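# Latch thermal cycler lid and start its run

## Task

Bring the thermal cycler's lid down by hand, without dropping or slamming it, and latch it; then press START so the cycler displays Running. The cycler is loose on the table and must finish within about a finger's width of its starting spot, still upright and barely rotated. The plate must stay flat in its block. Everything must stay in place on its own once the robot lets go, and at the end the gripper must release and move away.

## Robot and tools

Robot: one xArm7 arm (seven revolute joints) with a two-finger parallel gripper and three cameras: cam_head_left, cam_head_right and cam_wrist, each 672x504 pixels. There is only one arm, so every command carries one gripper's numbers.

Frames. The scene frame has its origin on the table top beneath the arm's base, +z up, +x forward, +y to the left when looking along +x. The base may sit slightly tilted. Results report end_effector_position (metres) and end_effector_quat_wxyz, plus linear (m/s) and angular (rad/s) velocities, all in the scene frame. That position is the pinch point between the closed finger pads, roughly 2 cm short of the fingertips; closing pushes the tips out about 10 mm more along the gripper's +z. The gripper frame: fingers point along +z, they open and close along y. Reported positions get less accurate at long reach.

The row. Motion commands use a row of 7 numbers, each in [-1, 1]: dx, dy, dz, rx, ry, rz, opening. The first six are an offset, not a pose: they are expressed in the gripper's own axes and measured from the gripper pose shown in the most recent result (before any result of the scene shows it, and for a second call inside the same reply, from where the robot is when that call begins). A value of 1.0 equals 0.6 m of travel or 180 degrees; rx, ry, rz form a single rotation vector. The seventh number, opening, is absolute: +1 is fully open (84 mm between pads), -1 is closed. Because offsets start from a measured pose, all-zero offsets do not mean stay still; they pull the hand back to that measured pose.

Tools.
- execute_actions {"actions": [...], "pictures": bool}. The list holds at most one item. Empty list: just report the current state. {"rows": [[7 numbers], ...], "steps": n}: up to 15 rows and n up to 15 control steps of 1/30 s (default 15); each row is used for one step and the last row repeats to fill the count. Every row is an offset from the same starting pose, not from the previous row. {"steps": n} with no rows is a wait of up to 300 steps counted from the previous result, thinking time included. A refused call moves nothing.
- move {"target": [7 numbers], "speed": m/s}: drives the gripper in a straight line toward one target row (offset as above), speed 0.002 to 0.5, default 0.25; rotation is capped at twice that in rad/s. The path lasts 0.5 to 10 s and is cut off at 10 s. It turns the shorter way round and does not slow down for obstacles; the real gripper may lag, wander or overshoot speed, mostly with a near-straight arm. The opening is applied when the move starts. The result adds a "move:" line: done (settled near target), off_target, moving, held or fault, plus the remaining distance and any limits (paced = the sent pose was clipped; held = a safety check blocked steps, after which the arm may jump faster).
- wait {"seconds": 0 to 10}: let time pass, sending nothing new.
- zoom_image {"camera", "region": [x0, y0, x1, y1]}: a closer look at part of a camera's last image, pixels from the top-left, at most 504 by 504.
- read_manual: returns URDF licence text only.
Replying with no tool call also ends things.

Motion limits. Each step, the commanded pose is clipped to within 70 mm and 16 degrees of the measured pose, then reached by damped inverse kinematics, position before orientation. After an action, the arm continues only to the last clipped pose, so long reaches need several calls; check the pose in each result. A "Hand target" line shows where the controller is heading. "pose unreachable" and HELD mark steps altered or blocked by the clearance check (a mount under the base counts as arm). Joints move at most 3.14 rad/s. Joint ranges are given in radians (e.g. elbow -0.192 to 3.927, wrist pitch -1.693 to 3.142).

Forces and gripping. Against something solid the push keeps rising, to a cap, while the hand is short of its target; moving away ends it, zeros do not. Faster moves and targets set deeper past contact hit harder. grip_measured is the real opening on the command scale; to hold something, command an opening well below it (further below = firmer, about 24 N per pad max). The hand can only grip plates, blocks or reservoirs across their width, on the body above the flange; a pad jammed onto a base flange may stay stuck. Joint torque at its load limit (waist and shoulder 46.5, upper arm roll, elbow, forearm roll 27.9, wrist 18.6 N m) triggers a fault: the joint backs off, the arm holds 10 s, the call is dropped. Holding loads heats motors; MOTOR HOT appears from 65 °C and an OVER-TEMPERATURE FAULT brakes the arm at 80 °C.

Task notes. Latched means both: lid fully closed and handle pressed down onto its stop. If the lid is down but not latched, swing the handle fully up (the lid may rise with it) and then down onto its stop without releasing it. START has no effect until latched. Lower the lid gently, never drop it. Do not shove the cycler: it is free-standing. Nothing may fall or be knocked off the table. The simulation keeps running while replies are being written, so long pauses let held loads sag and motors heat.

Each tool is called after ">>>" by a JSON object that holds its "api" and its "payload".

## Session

>>> {"api": "execute_actions", "payload": {"actions": []}}

Scene clock: 0.00 s of 7800.00 s.
end_effector_position=(+0.1994, -0.0771, +0.3338) grip_measured=+1.00 end_effector_quat_wxyz=(-0.093, +0.838, +0.537, -0.027) end_effector_velocity=(-0.000, +0.000, +0.000) end_effector_angular_velocity=(-0.000, +0.001, +0.000)
Joint positions: [ 0.102 -0.866 -0.263  0.612 -0.113  1.603 -1.334  0.084]
Joint velocities: [-0.    -0.     0.001  0.     0.     0.001 -0.    -0.   ]
Motor temperatures (°C, as the motors report them): [37 38 38 35 40 45 40]
Hand target: +0.199, -0.077, +0.334; -0.093, +0.838, +0.537, -0.027

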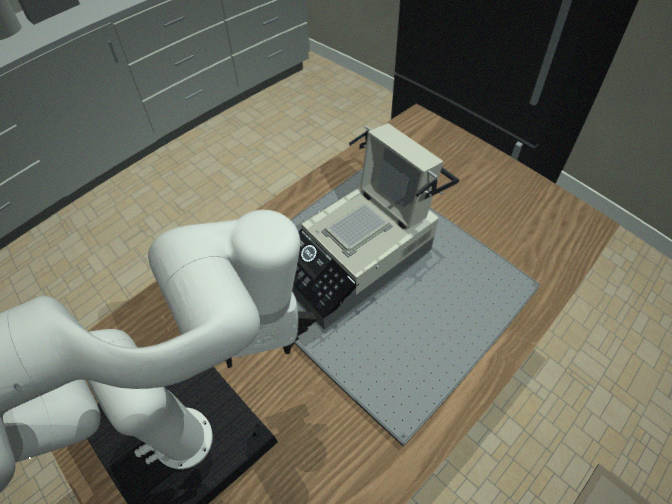

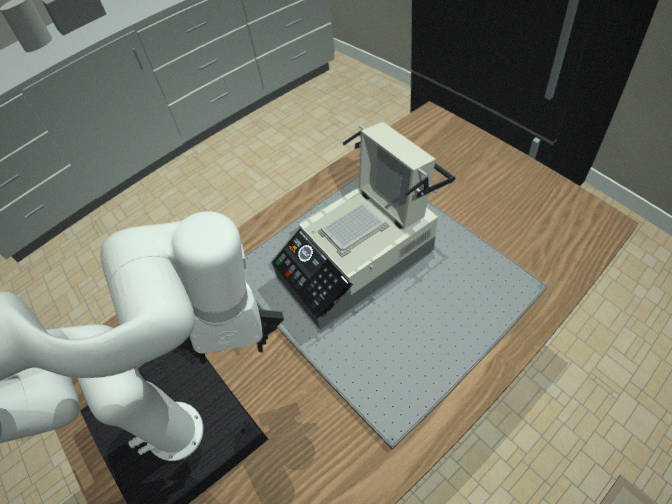

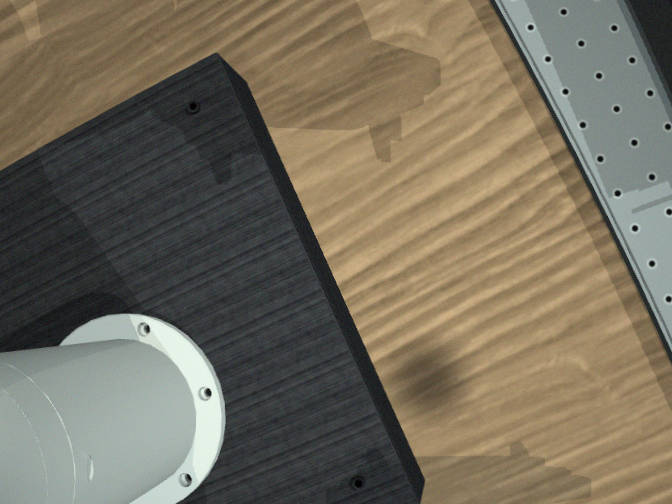

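>>> {"api": "move", "payload": {"target": [0.46,0.297,-0.278,-0.054,-0.03,-0.137,1], "speed": 0.3}}

>>> {"api": "move", "payload": {"target": [0,0.17,0,-0.06,0,0,1], "speed": 0.2}}

Scene clock: 3.90 s of 7800.00 s.
end_effector_position=(+0.4998, +0.0795, +0.4779) grip_measured=+1.00 end_effector_quat_wxyz=(-0.001, +0.706, +0.708, -0.000) end_effector_velocity=(+0.001, +0.002, -0.000) end_effector_angular_velocity=(-0.001, +0.005, +0.004)
Joint positions: [ 0.368  0.118 -0.049  1.823 -0.011  1.685 -1.397  0.084]
Joint velocities: [ 0.001  0.013  0.002  0.017 -0.     0.01  -0.001  0.   ]
Motor temperatures (°C, as the motors report them): [37 38 38 35 40 45 40]
Hand target: +0.500, +0.080, +0.478; -0.001, +0.706, +0.708, -0.000
Off the commanded pose: 0.002 m, 0 deg.
move: done

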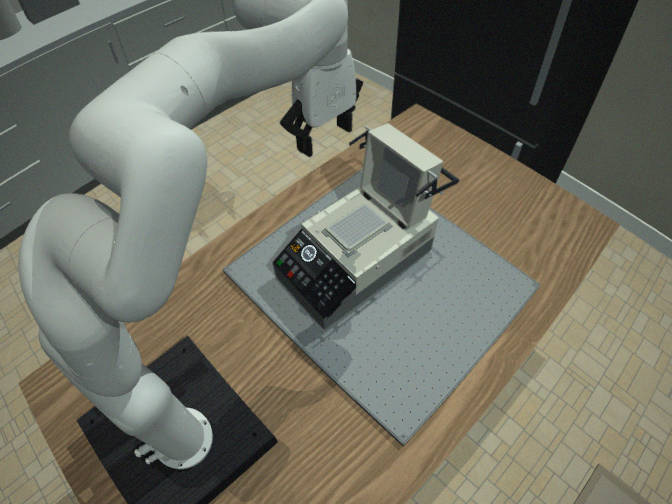

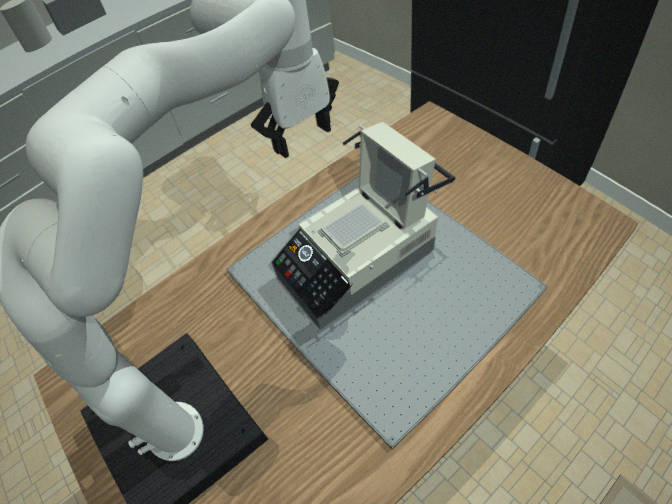

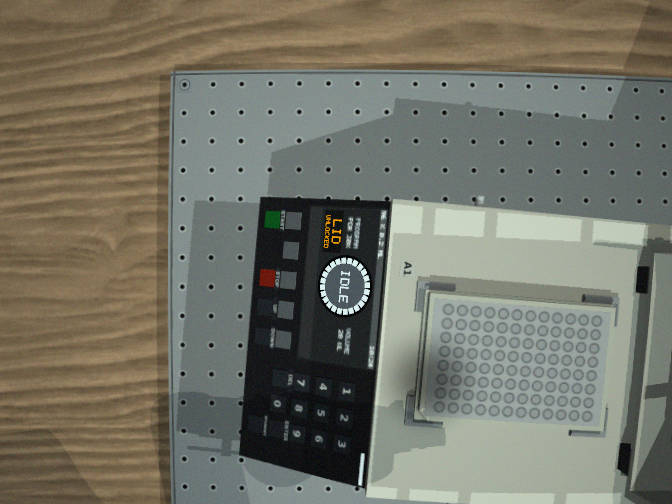

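Scene clock: 4.93 s of 7800.00 s.
end_effector_position=(+0.6015, +0.0792, +0.4778) grip_measured=+1.00 end_effector_quat_wxyz=(+0.065, +0.703, +0.705, +0.066) end_effector_velocity=(+0.001, -0.000, -0.002) end_effector_angular_velocity=(-0.000, +0.003, -0.001)
Joint positions: [ 0.348  0.331 -0.062  2.059 -0.024  1.521 -1.426  0.084]
Joint velocities: [-0.001  0.007 -0.001  0.006  0.001  0.003 -0.     0.   ]
Motor temperatures (°C, as the motors report them): [37 38 38 35 40 45 40]
Hand target: +0.602, +0.079, +0.478; +0.065, +0.703, +0.705, +0.066
Off the commanded pose: 0.001 m, 0 deg.
move: done

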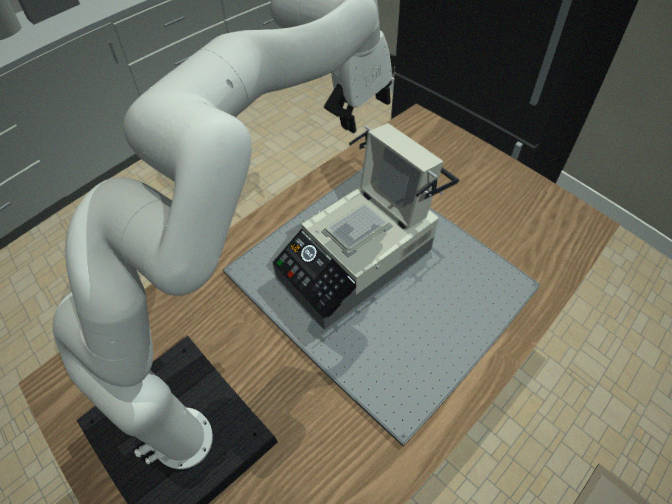

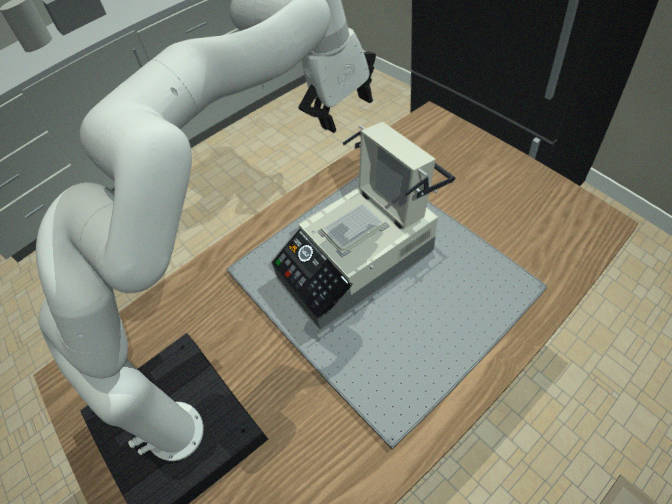

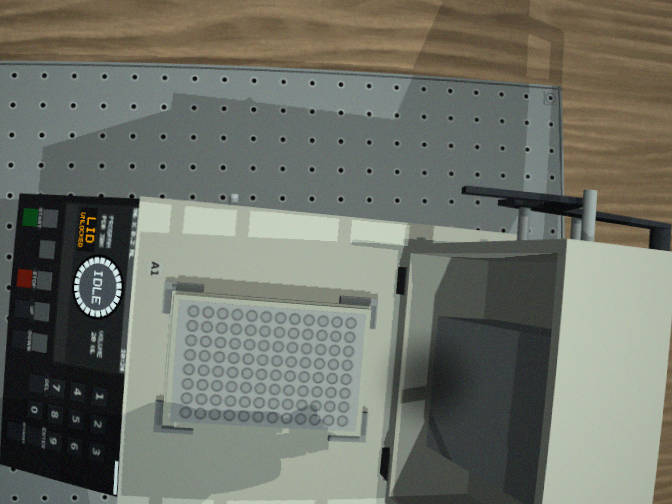

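>>> {"api": "move", "payload": {"target": [0.07,0.142,0.145,-0.06,0,0.033,1], "speed": 0.15}}

>>> {"api": "zoom_image", "payload": {"camera": "cam_head_right", "region": [320,80,480,240]}}

Scene clock: 9.27 s of 7800.00 s.
end_effector_position=(+0.7011, +0.1206, +0.4085) grip_measured=+1.00 end_effector_quat_wxyz=(+0.128, +0.730, +0.658, +0.136) end_effector_velocity=(+0.001, +0.001, -0.006) end_effector_angular_velocity=(-0.002, +0.008, +0.000)
Joint positions: [ 0.396  0.533 -0.069  2.081 -0.07   1.162 -1.253  0.084]
Joint velocities: [ 0.001  0.009  0.    -0.    -0.001 -0.001  0.002 -0.   ]
Motor temperatures (°C, as the motors report them): [37 39 38 36 40 45 40]
Hand target: +0.701, +0.121, +0.408; +0.128, +0.730, +0.658, +0.135
Off the commanded pose: 0.001 m, 0 deg.
move: done

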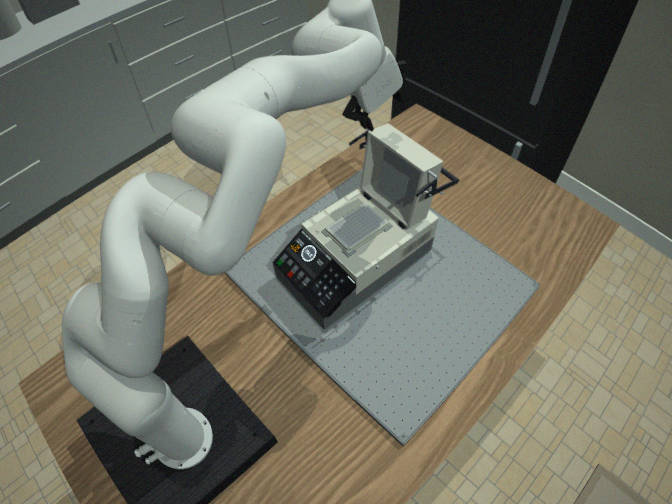

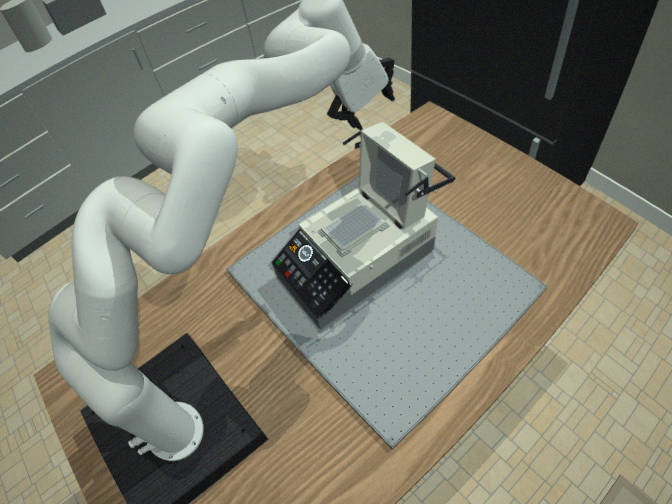

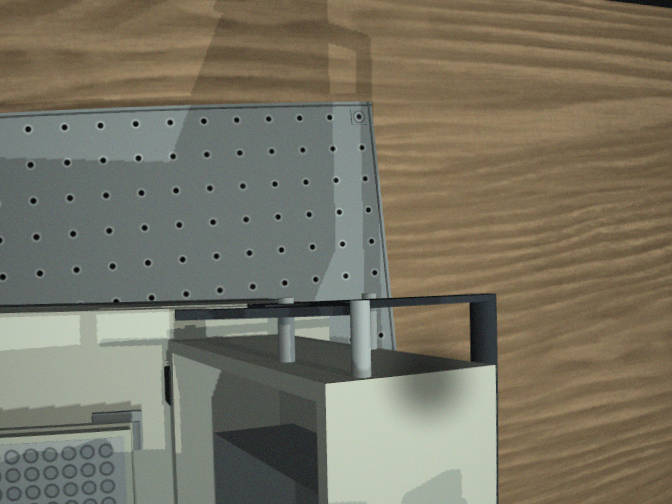

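Region (320, 80, 480, 240) of cam_head_right's 672x504 image, scaled by 3.150, with more detail than that image has.

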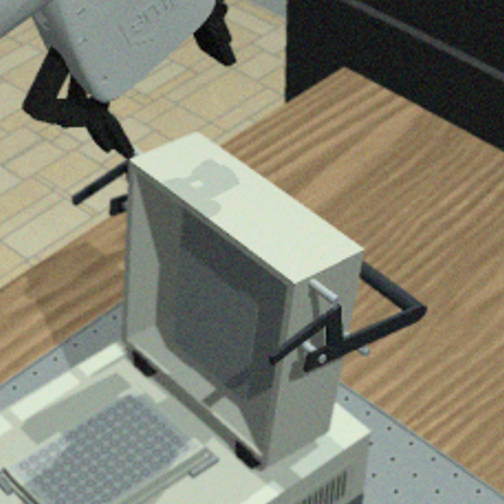

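>>> {"api": "move", "payload": {"target": [0.085,-0.15,0.03,0,0,0,-1], "speed": 0.15}}

>>> {"api": "move", "payload": {"target": [0,0,0.12,0,0,0,-1], "speed": 0.08}}

>>> {"api": "zoom_image", "payload": {"camera": "cam_head_right", "region": [280,60,460,240]}}

Scene clock: 16.40 s of 7800.00 s.
end_effector_position=(+0.6301, +0.1796, +0.3608) grip_measured=-1.00 end_effector_quat_wxyz=(+0.128, +0.730, +0.657, +0.136) end_effector_velocity=(-0.003, +0.004, -0.003) end_effector_angular_velocity=(+0.001, -0.002, +0.003)
Joint positions: [ 0.518  0.298 -0.052  1.597 -0.165  0.932 -1.065  0.   ]
Joint velocities: [ 0.006 -0.007  0.002 -0.018 -0.005 -0.012  0.009  0.   ]
Motor temperatures (°C, as the motors report them): [37 39 38 36 40 45 40]
Hand target: +0.630, +0.181, +0.360; +0.128, +0.730, +0.658, +0.136
Off the commanded pose: 0.001 m, 0 deg.
After step 90, 3.03 s passed at rest.
move: done

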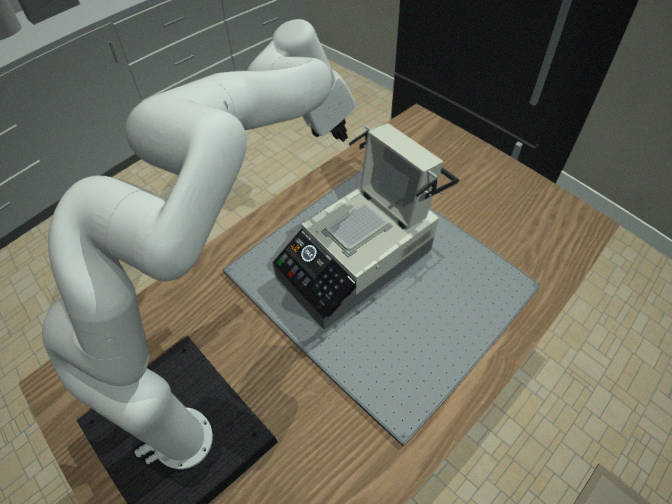

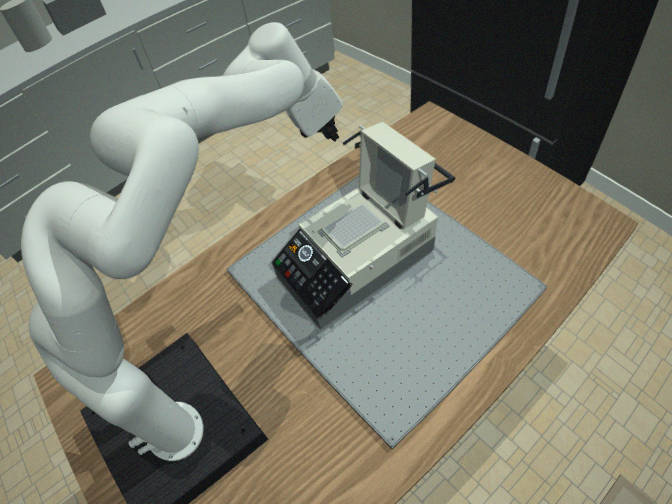

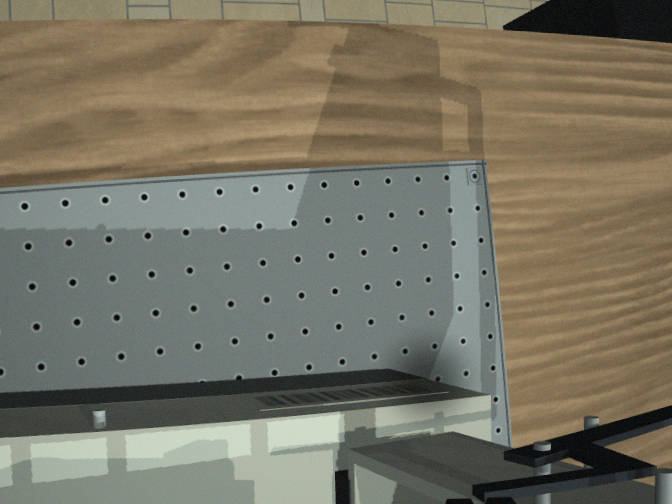

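Scene clock: 18.03 s of 7800.00 s.
end_effector_position=(+0.6564, +0.1791, +0.2941) grip_measured=-1.00 end_effector_quat_wxyz=(+0.128, +0.730, +0.657, +0.136) end_effector_velocity=(-0.000, -0.001, -0.001) end_effector_angular_velocity=(-0.001, +0.003, -0.002)
Joint positions: [ 0.499  0.421 -0.057  1.584 -0.165  0.793 -1.065  0.   ]
Joint velocities: [-0.001  0.001 -0.    -0.001  0.     0.001  0.     0.   ]
Motor temperatures (°C, as the motors report them): [37 39 38 37 40 45 40]
Hand target: +0.656, +0.179, +0.294; +0.128, +0.730, +0.657, +0.136
Off the commanded pose: 0.000 m, 0 deg.
move: done

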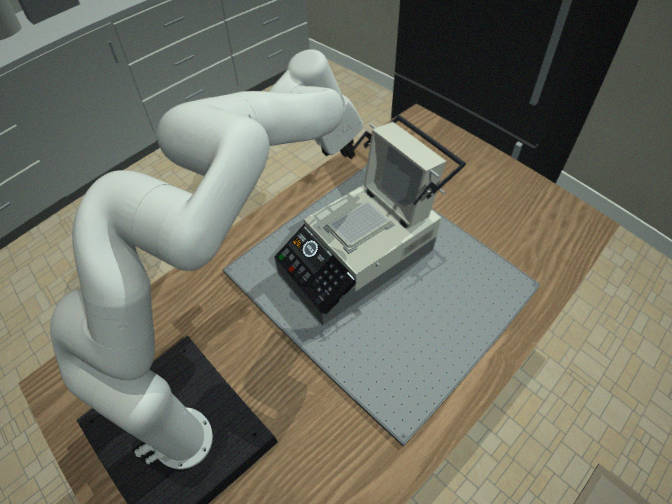

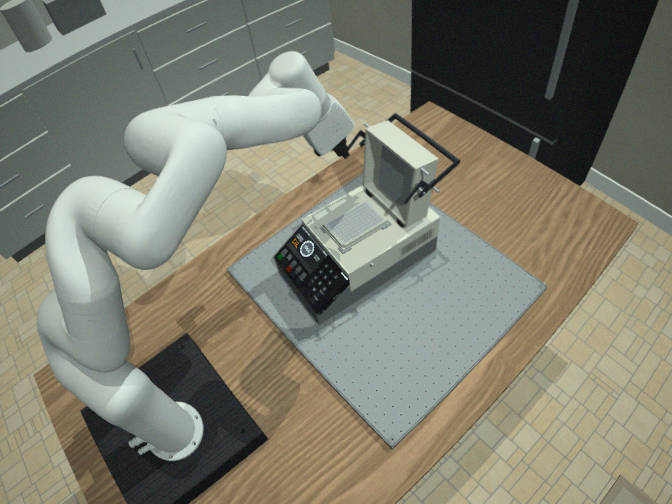

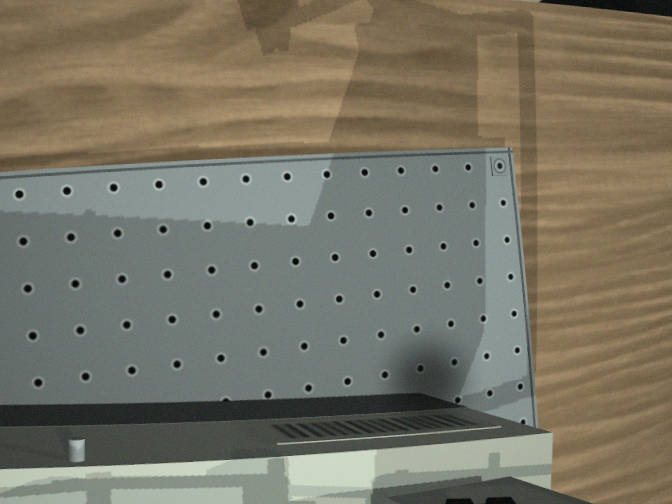

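Region (280, 60, 460, 240) of cam_head_right's 672x504 image, scaled by 2.800, with more detail than that image has.

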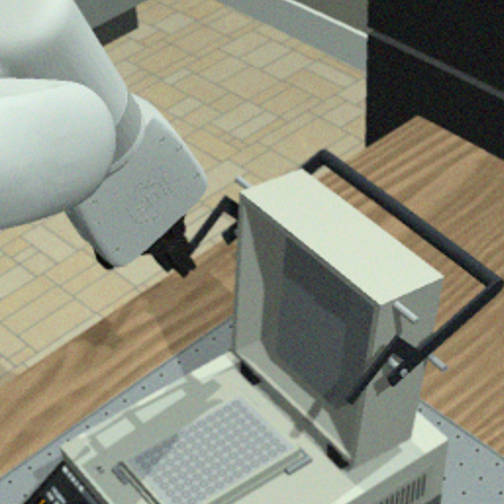

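>>> {"api": "move", "payload": {"target": [0,-0.01,-0.03,0,0,0,-1], "speed": 0.02}}

>>> {"api": "move", "payload": {"target": [-0.1,0,-0.18,0,0,0,1], "speed": 0.1}}

>>> {"api": "zoom_image", "payload": {"camera": "cam_head_left", "region": [260,80,480,340]}}

Scene clock: 20.60 s of 7800.00 s.
end_effector_position=(+0.6444, +0.1799, +0.3085) grip_measured=-1.00 end_effector_quat_wxyz=(+0.128, +0.730, +0.657, +0.136) end_effector_velocity=(-0.001, -0.001, -0.001) end_effector_angular_velocity=(-0.001, +0.002, -0.001)
Joint positions: [ 0.509  0.371 -0.058  1.551 -0.169  0.812 -1.058  0.   ]
Joint velocities: [ 0.001 -0.003 -0.001 -0.006 -0.001 -0.     0.001  0.   ]
Motor temperatures (°C, as the motors report them): [37 39 38 37 40 45 40]
Hand target: +0.644, +0.180, +0.309; +0.128, +0.730, +0.657, +0.136
Off the commanded pose: 0.000 m, 0 deg.
move: done

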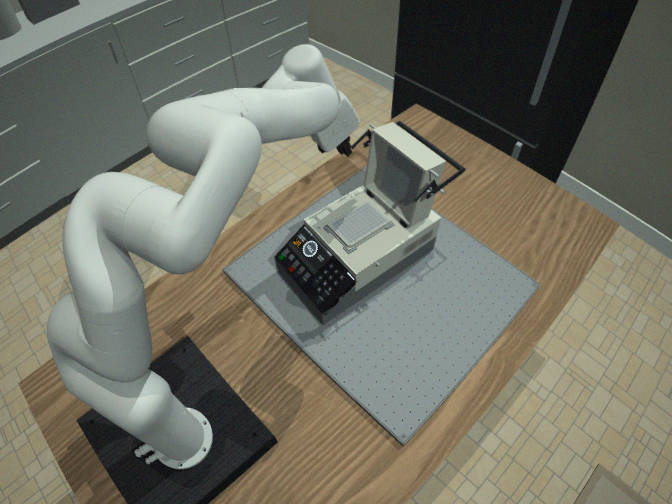

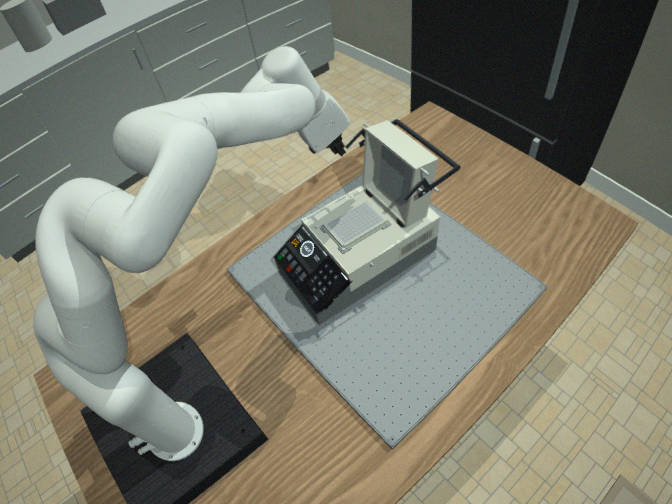

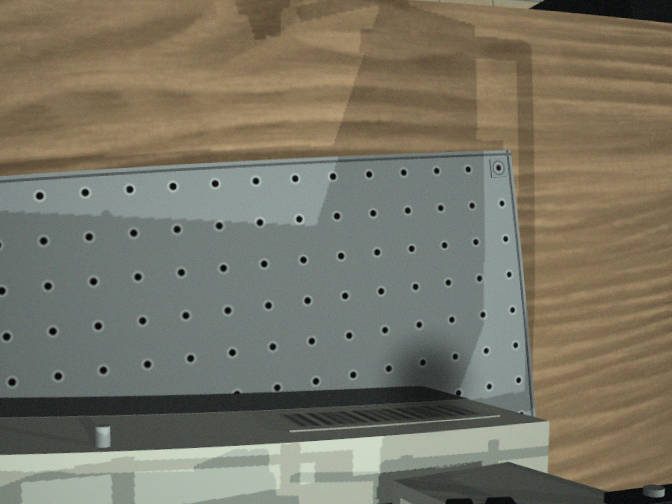

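Scene clock: 22.20 s of 7800.00 s.
end_effector_position=(+0.5988, +0.1220, +0.4067) grip_measured=+1.00 end_effector_quat_wxyz=(+0.128, +0.730, +0.658, +0.136) end_effector_velocity=(-0.001, -0.001, +0.002) end_effector_angular_velocity=(-0.001, +0.000, +0.001)
Joint positions: [ 0.464  0.123 -0.075  1.493 -0.13   0.991 -1.17   0.084]
Joint velocities: [-0.001 -0.003 -0.001  0.002  0.     0.005 -0.003  0.   ]
Motor temperatures (°C, as the motors report them): [37 39 38 37 40 45 40]
Hand target: +0.599, +0.122, +0.408; +0.128, +0.730, +0.657, +0.136
Off the commanded pose: 0.001 m, 0 deg.
move: done

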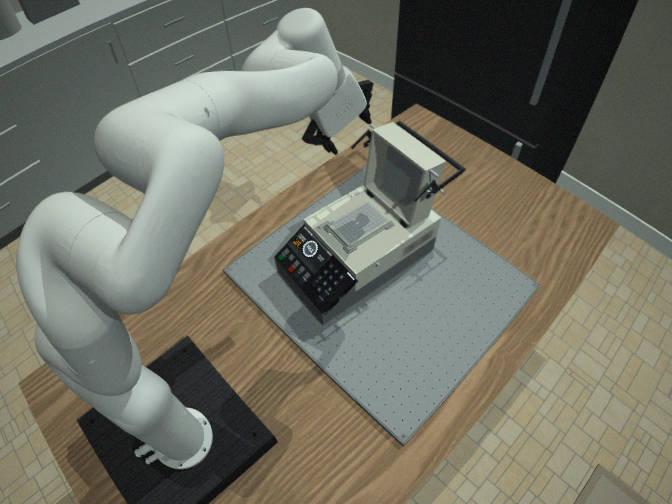

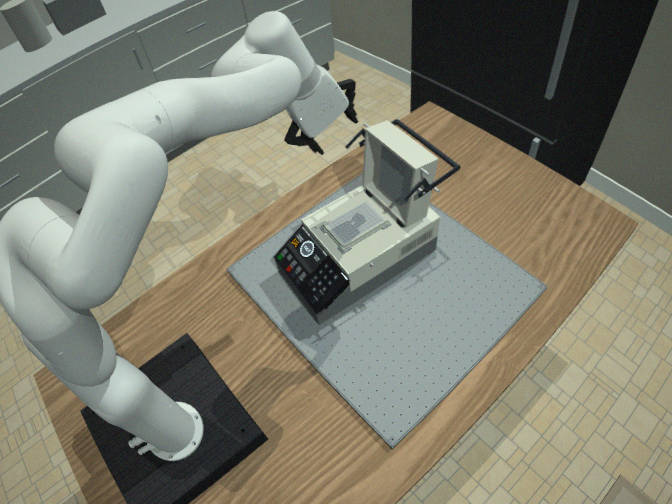

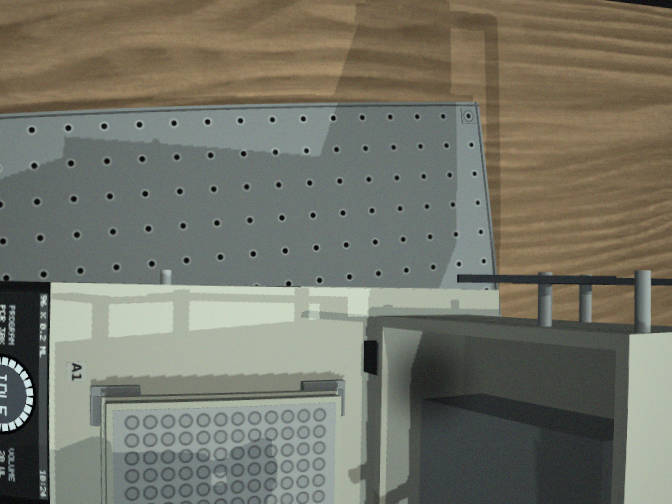

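Region (260, 80, 480, 340) of cam_head_left's 672x504 image, scaled by 1.938, with more detail than that image has; it fills the left 426 columns of this view, and the rest is white.

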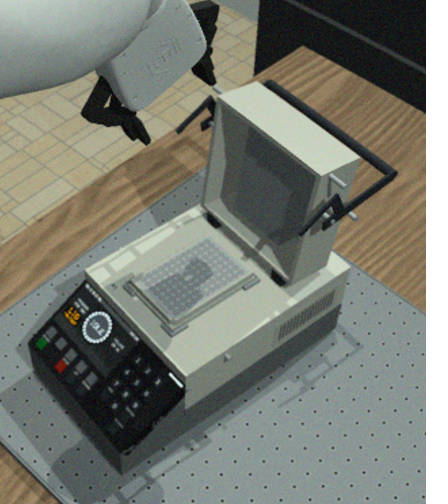

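>>> {"api": "move", "payload": {"target": [-0.06,0.2,0.05,-0.03,0,0,1], "speed": 0.15}}

>>> {"api": "zoom_image", "payload": {"camera": "cam_head_right", "region": [300,60,480,240]}}

Scene clock: 24.80 s of 7800.00 s.
end_effector_position=(+0.7169, +0.0734, +0.4216) grip_measured=+1.00 end_effector_quat_wxyz=(+0.162, +0.723, +0.651, +0.167) end_effector_velocity=(+0.001, -0.002, -0.002) end_effector_angular_velocity=(-0.002, +0.004, -0.003)
Joint positions: [ 0.357  0.477 -0.114  1.985 -0.045  1.023 -1.328  0.084]
Joint velocities: [-0.003  0.009 -0.001  0.012  0.001  0.007 -0.002 -0.   ]
Motor temperatures (°C, as the motors report them): [37 39 38 37 40 45 40]
Hand target: +0.717, +0.073, +0.421; +0.162, +0.723, +0.651, +0.166
Off the commanded pose: 0.000 m, 0 deg.
move: done

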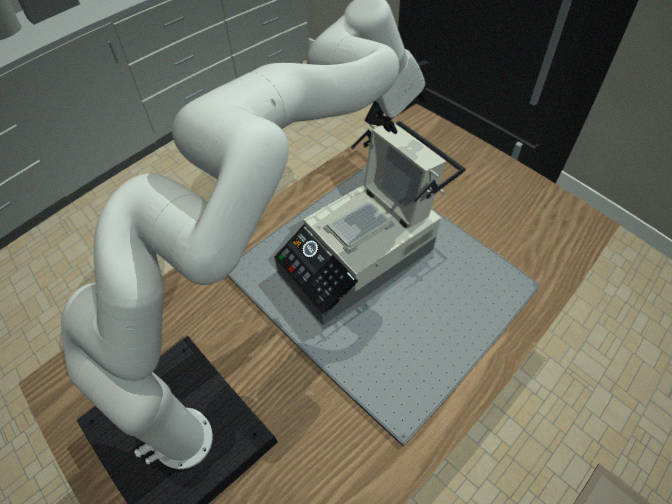

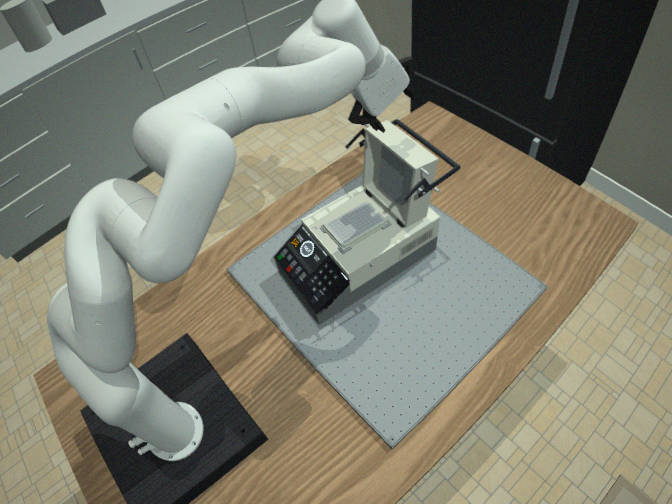

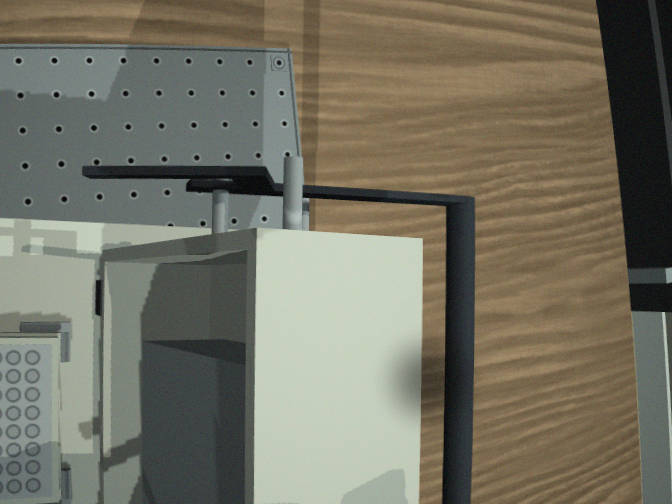

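Region (300, 60, 480, 240) of cam_head_right's 672x504 image, scaled by 2.800, with more detail than that image has.

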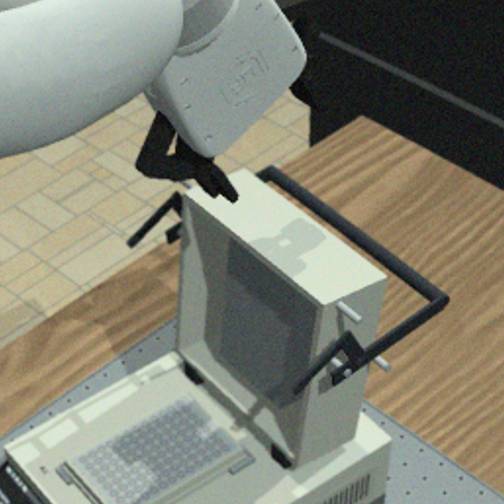

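>>> {"api": "move", "payload": {"target": [-0.01,0.036,0.13,0.01,0,0,-0.5], "speed": 0.1}}

>>> {"api": "zoom_image", "payload": {"camera": "cam_head_right", "region": [330,40,490,200]}}

Scene clock: 29.60 s of 7800.00 s.
end_effector_position=(+0.7705, +0.0636, +0.3622) grip_measured=-0.52 end_effector_quat_wxyz=(+0.151, +0.725, +0.653, +0.157) end_effector_velocity=(+0.000, -0.001, -0.007) end_effector_angular_velocity=(-0.001, +0.013, -0.002)
Joint positions: [ 0.301  0.769 -0.103  2.305 -0.001  1.078 -1.368  0.021]
Joint velocities: [-0.003  0.018 -0.     0.017  0.001  0.013 -0.001 -0.   ]
Motor temperatures (°C, as the motors report them): [37 39 38 37 40 45 40]
Hand target: +0.771, +0.063, +0.361; +0.151, +0.725, +0.653, +0.157
Off the commanded pose: 0.001 m, 0 deg.
After step 90, 0.53 s passed at rest.
move: done

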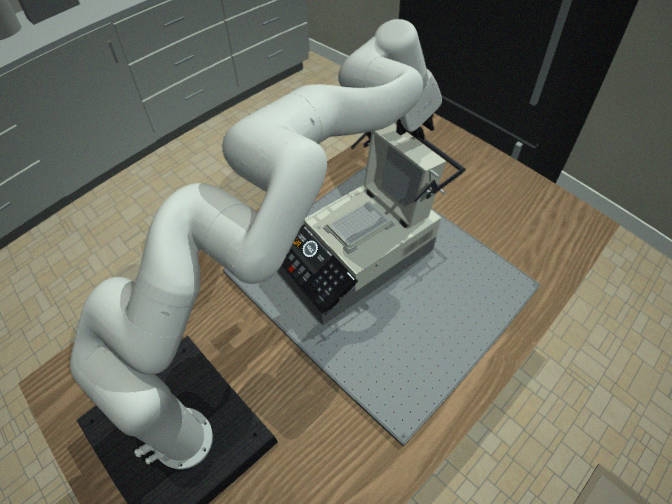

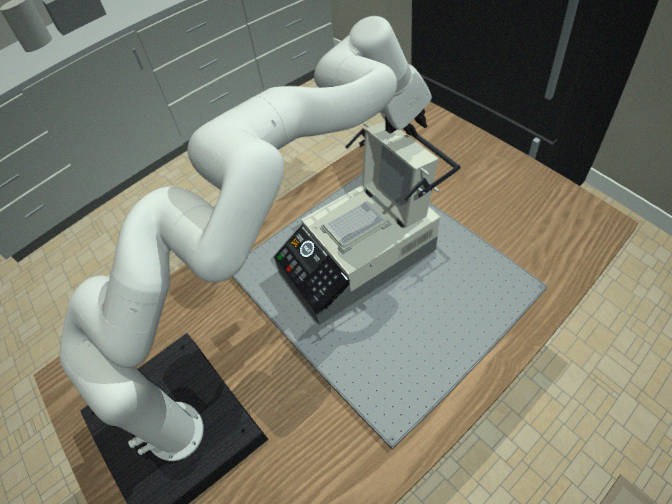

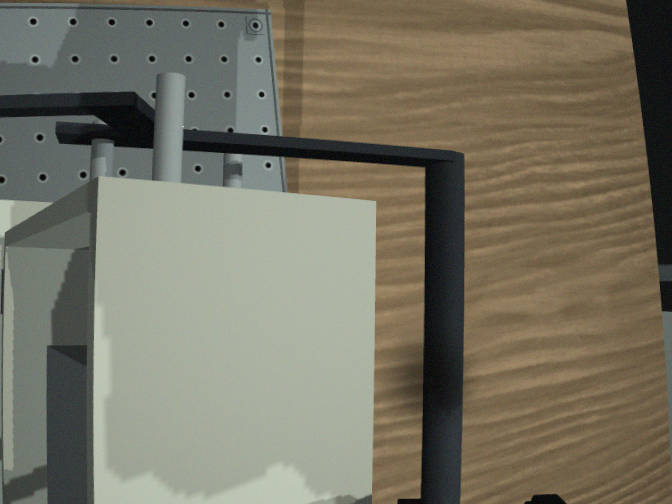

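Region (330, 40, 490, 200) of cam_head_right's 672x504 image, scaled by 3.150, with more detail than that image has.

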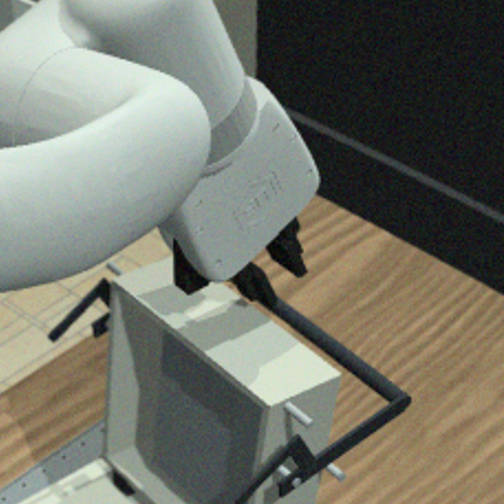

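>>> {"api": "move", "payload": {"target": [0,0.003,0.085,0.03,0,0,-0.58], "speed": 0.03}}

>>> {"api": "zoom_image", "payload": {"camera": "cam_head_right", "region": [330,40,490,200]}}

Scene clock: 33.50 s of 7800.00 s.
end_effector_position=(+0.7928, +0.0622, +0.3175) grip_measured=-0.60 end_effector_quat_wxyz=(+0.133, +0.727, +0.657, +0.148) end_effector_velocity=(+0.001, -0.000, -0.002) end_effector_angular_velocity=(+0.001, -0.003, +0.000)
Joint positions: [ 0.26   1.059 -0.082  2.709  0.022  1.228 -1.382  0.018]
Joint velocities: [-0.001  0.004  0.003  0.    -0.002 -0.006 -0.     0.   ]
Motor temperatures (°C, as the motors report them): [37 39 38 37 40 45 40]
Hand target: +0.793, +0.062, +0.316; +0.133, +0.727, +0.657, +0.148
Off the commanded pose: 0.001 m, 3 deg.
elbow stopped short: the move would have taken joint 4 (elbow) straighter than the controller allows; a more bent joint 4 avoids this.
move: off_target

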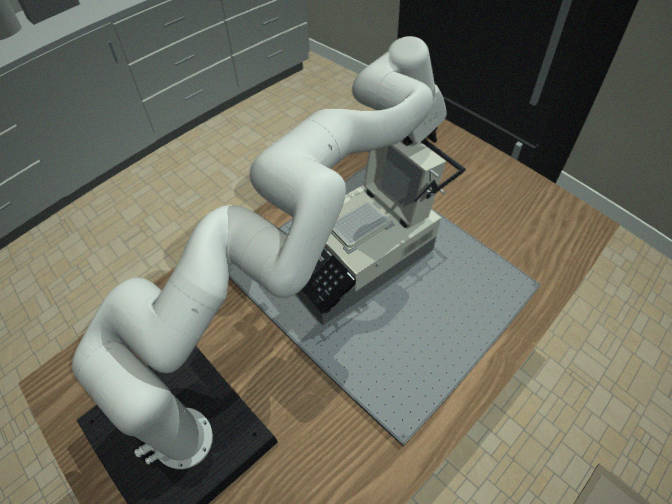

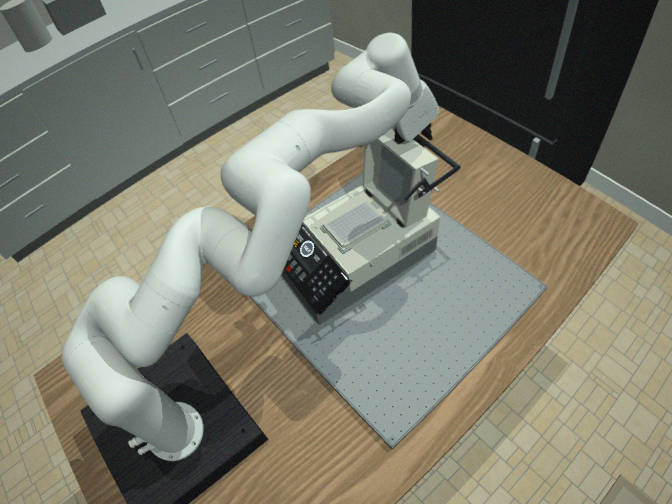

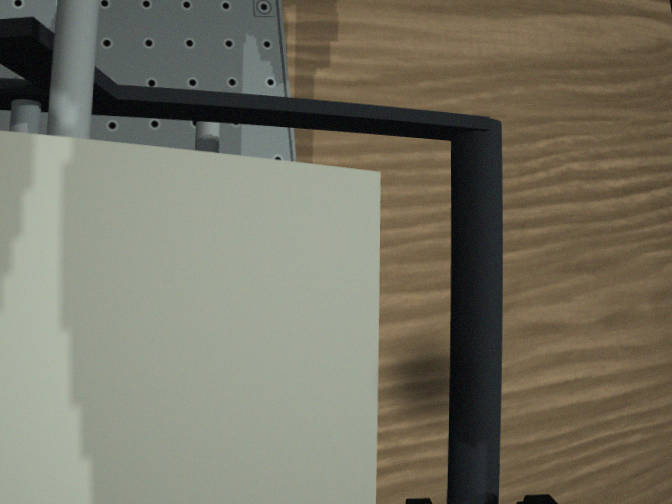

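Region (330, 40, 490, 200) of cam_head_right's 672x504 image, scaled by 3.150, with more detail than that image has.

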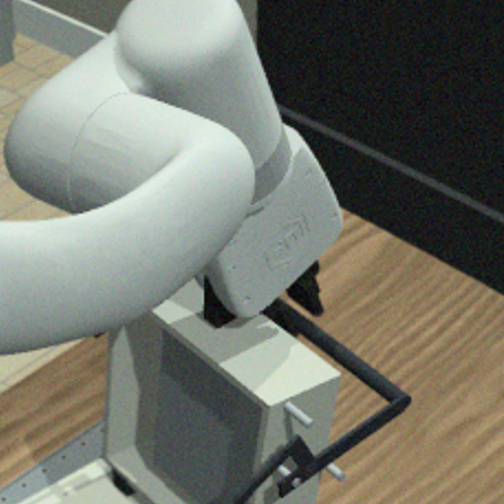

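>>> {"api": "move", "payload": {"target": [0,0.0,0.035,-0.015,0,0,-0.6], "speed": 0.01}}

>>> {"api": "move", "payload": {"target": [0,0,0,0,0,0,-1]}}

Scene clock: 37.60 s of 7800.00 s.
end_effector_position=(+0.8032, +0.0624, +0.3164) grip_measured=-0.62 end_effector_quat_wxyz=(+0.158, +0.722, +0.651, +0.174) end_effector_velocity=(+0.000, +0.000, -0.001) end_effector_angular_velocity=(+0.000, -0.001, +0.000)
Joint positions: [ 0.276  0.927 -0.091  2.43   0.013  1.007 -1.376  0.017]
Joint velocities: [ 0.    -0.003  0.001 -0.01  -0.002 -0.008  0.001 -0.   ]
Motor temperatures (°C, as the motors report them): [37 39 38 37 40 45 40]
Hand target: +0.801, +0.062, +0.298; +0.151, +0.724, +0.653, +0.164
Off the commanded pose: 0.018 m, 2 deg.
move: off_target

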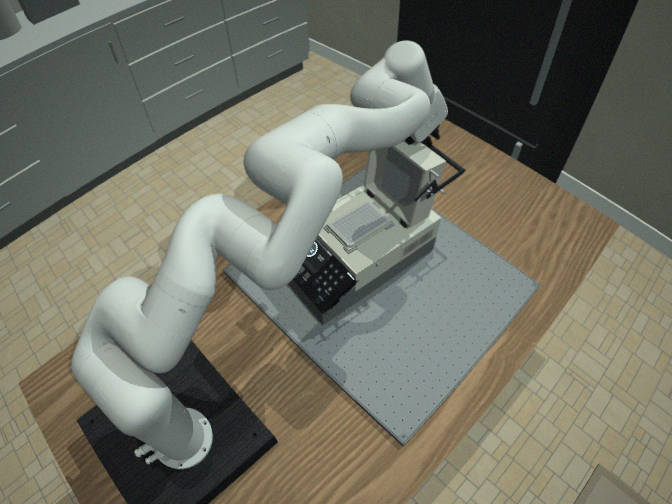

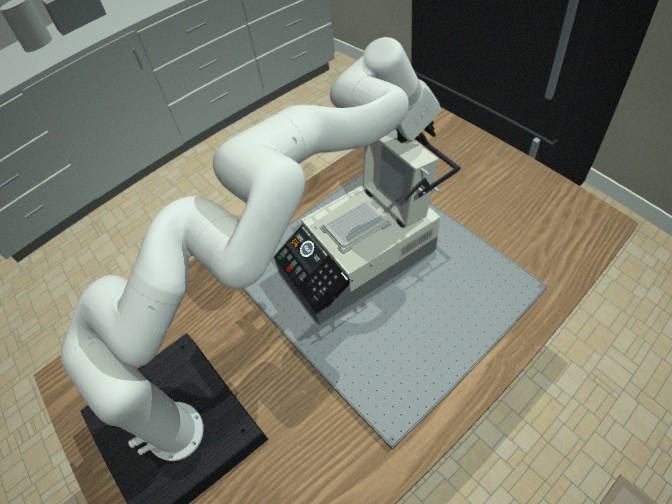

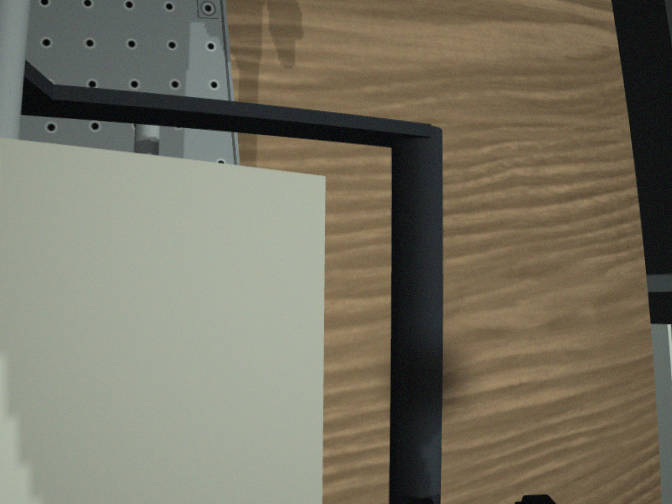

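Scene clock: 38.10 s of 7800.00 s.
end_effector_position=(+0.8030, +0.0627, +0.3160) grip_measured=-1.00 end_effector_quat_wxyz=(+0.158, +0.722, +0.651, +0.174) end_effector_velocity=(+0.001, +0.000, -0.000) end_effector_angular_velocity=(+0.000, -0.002, +0.001)
Joint positions: [ 0.276  0.927 -0.09   2.43   0.013  1.008 -1.376  0.   ]
Joint velocities: [-0.     0.002  0.001  0.002 -0.001 -0.002 -0.     0.   ]
Motor temperatures (°C, as the motors report them): [37 39 38 37 40 45 40]
Hand target: +0.803, +0.062, +0.316; +0.158, +0.722, +0.651, +0.174
Off the commanded pose: 0.001 m, 0 deg.
move: done

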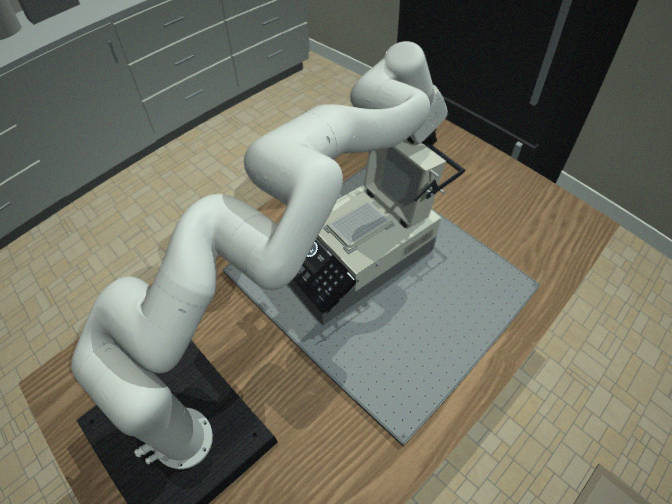

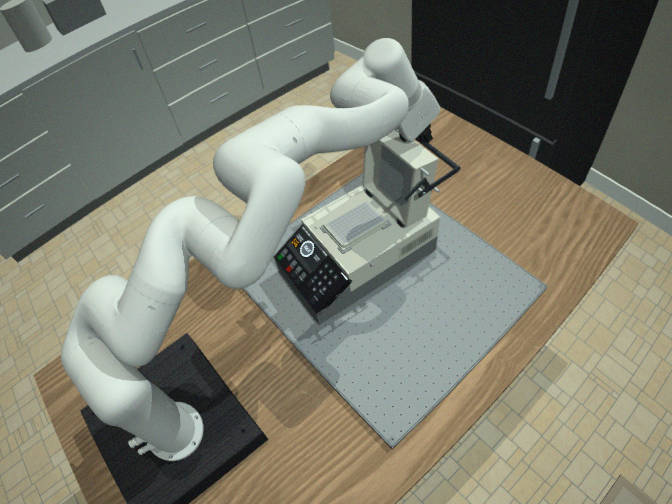

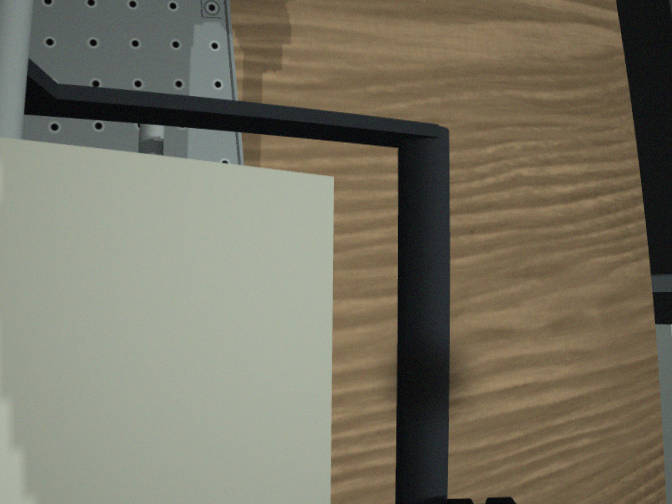

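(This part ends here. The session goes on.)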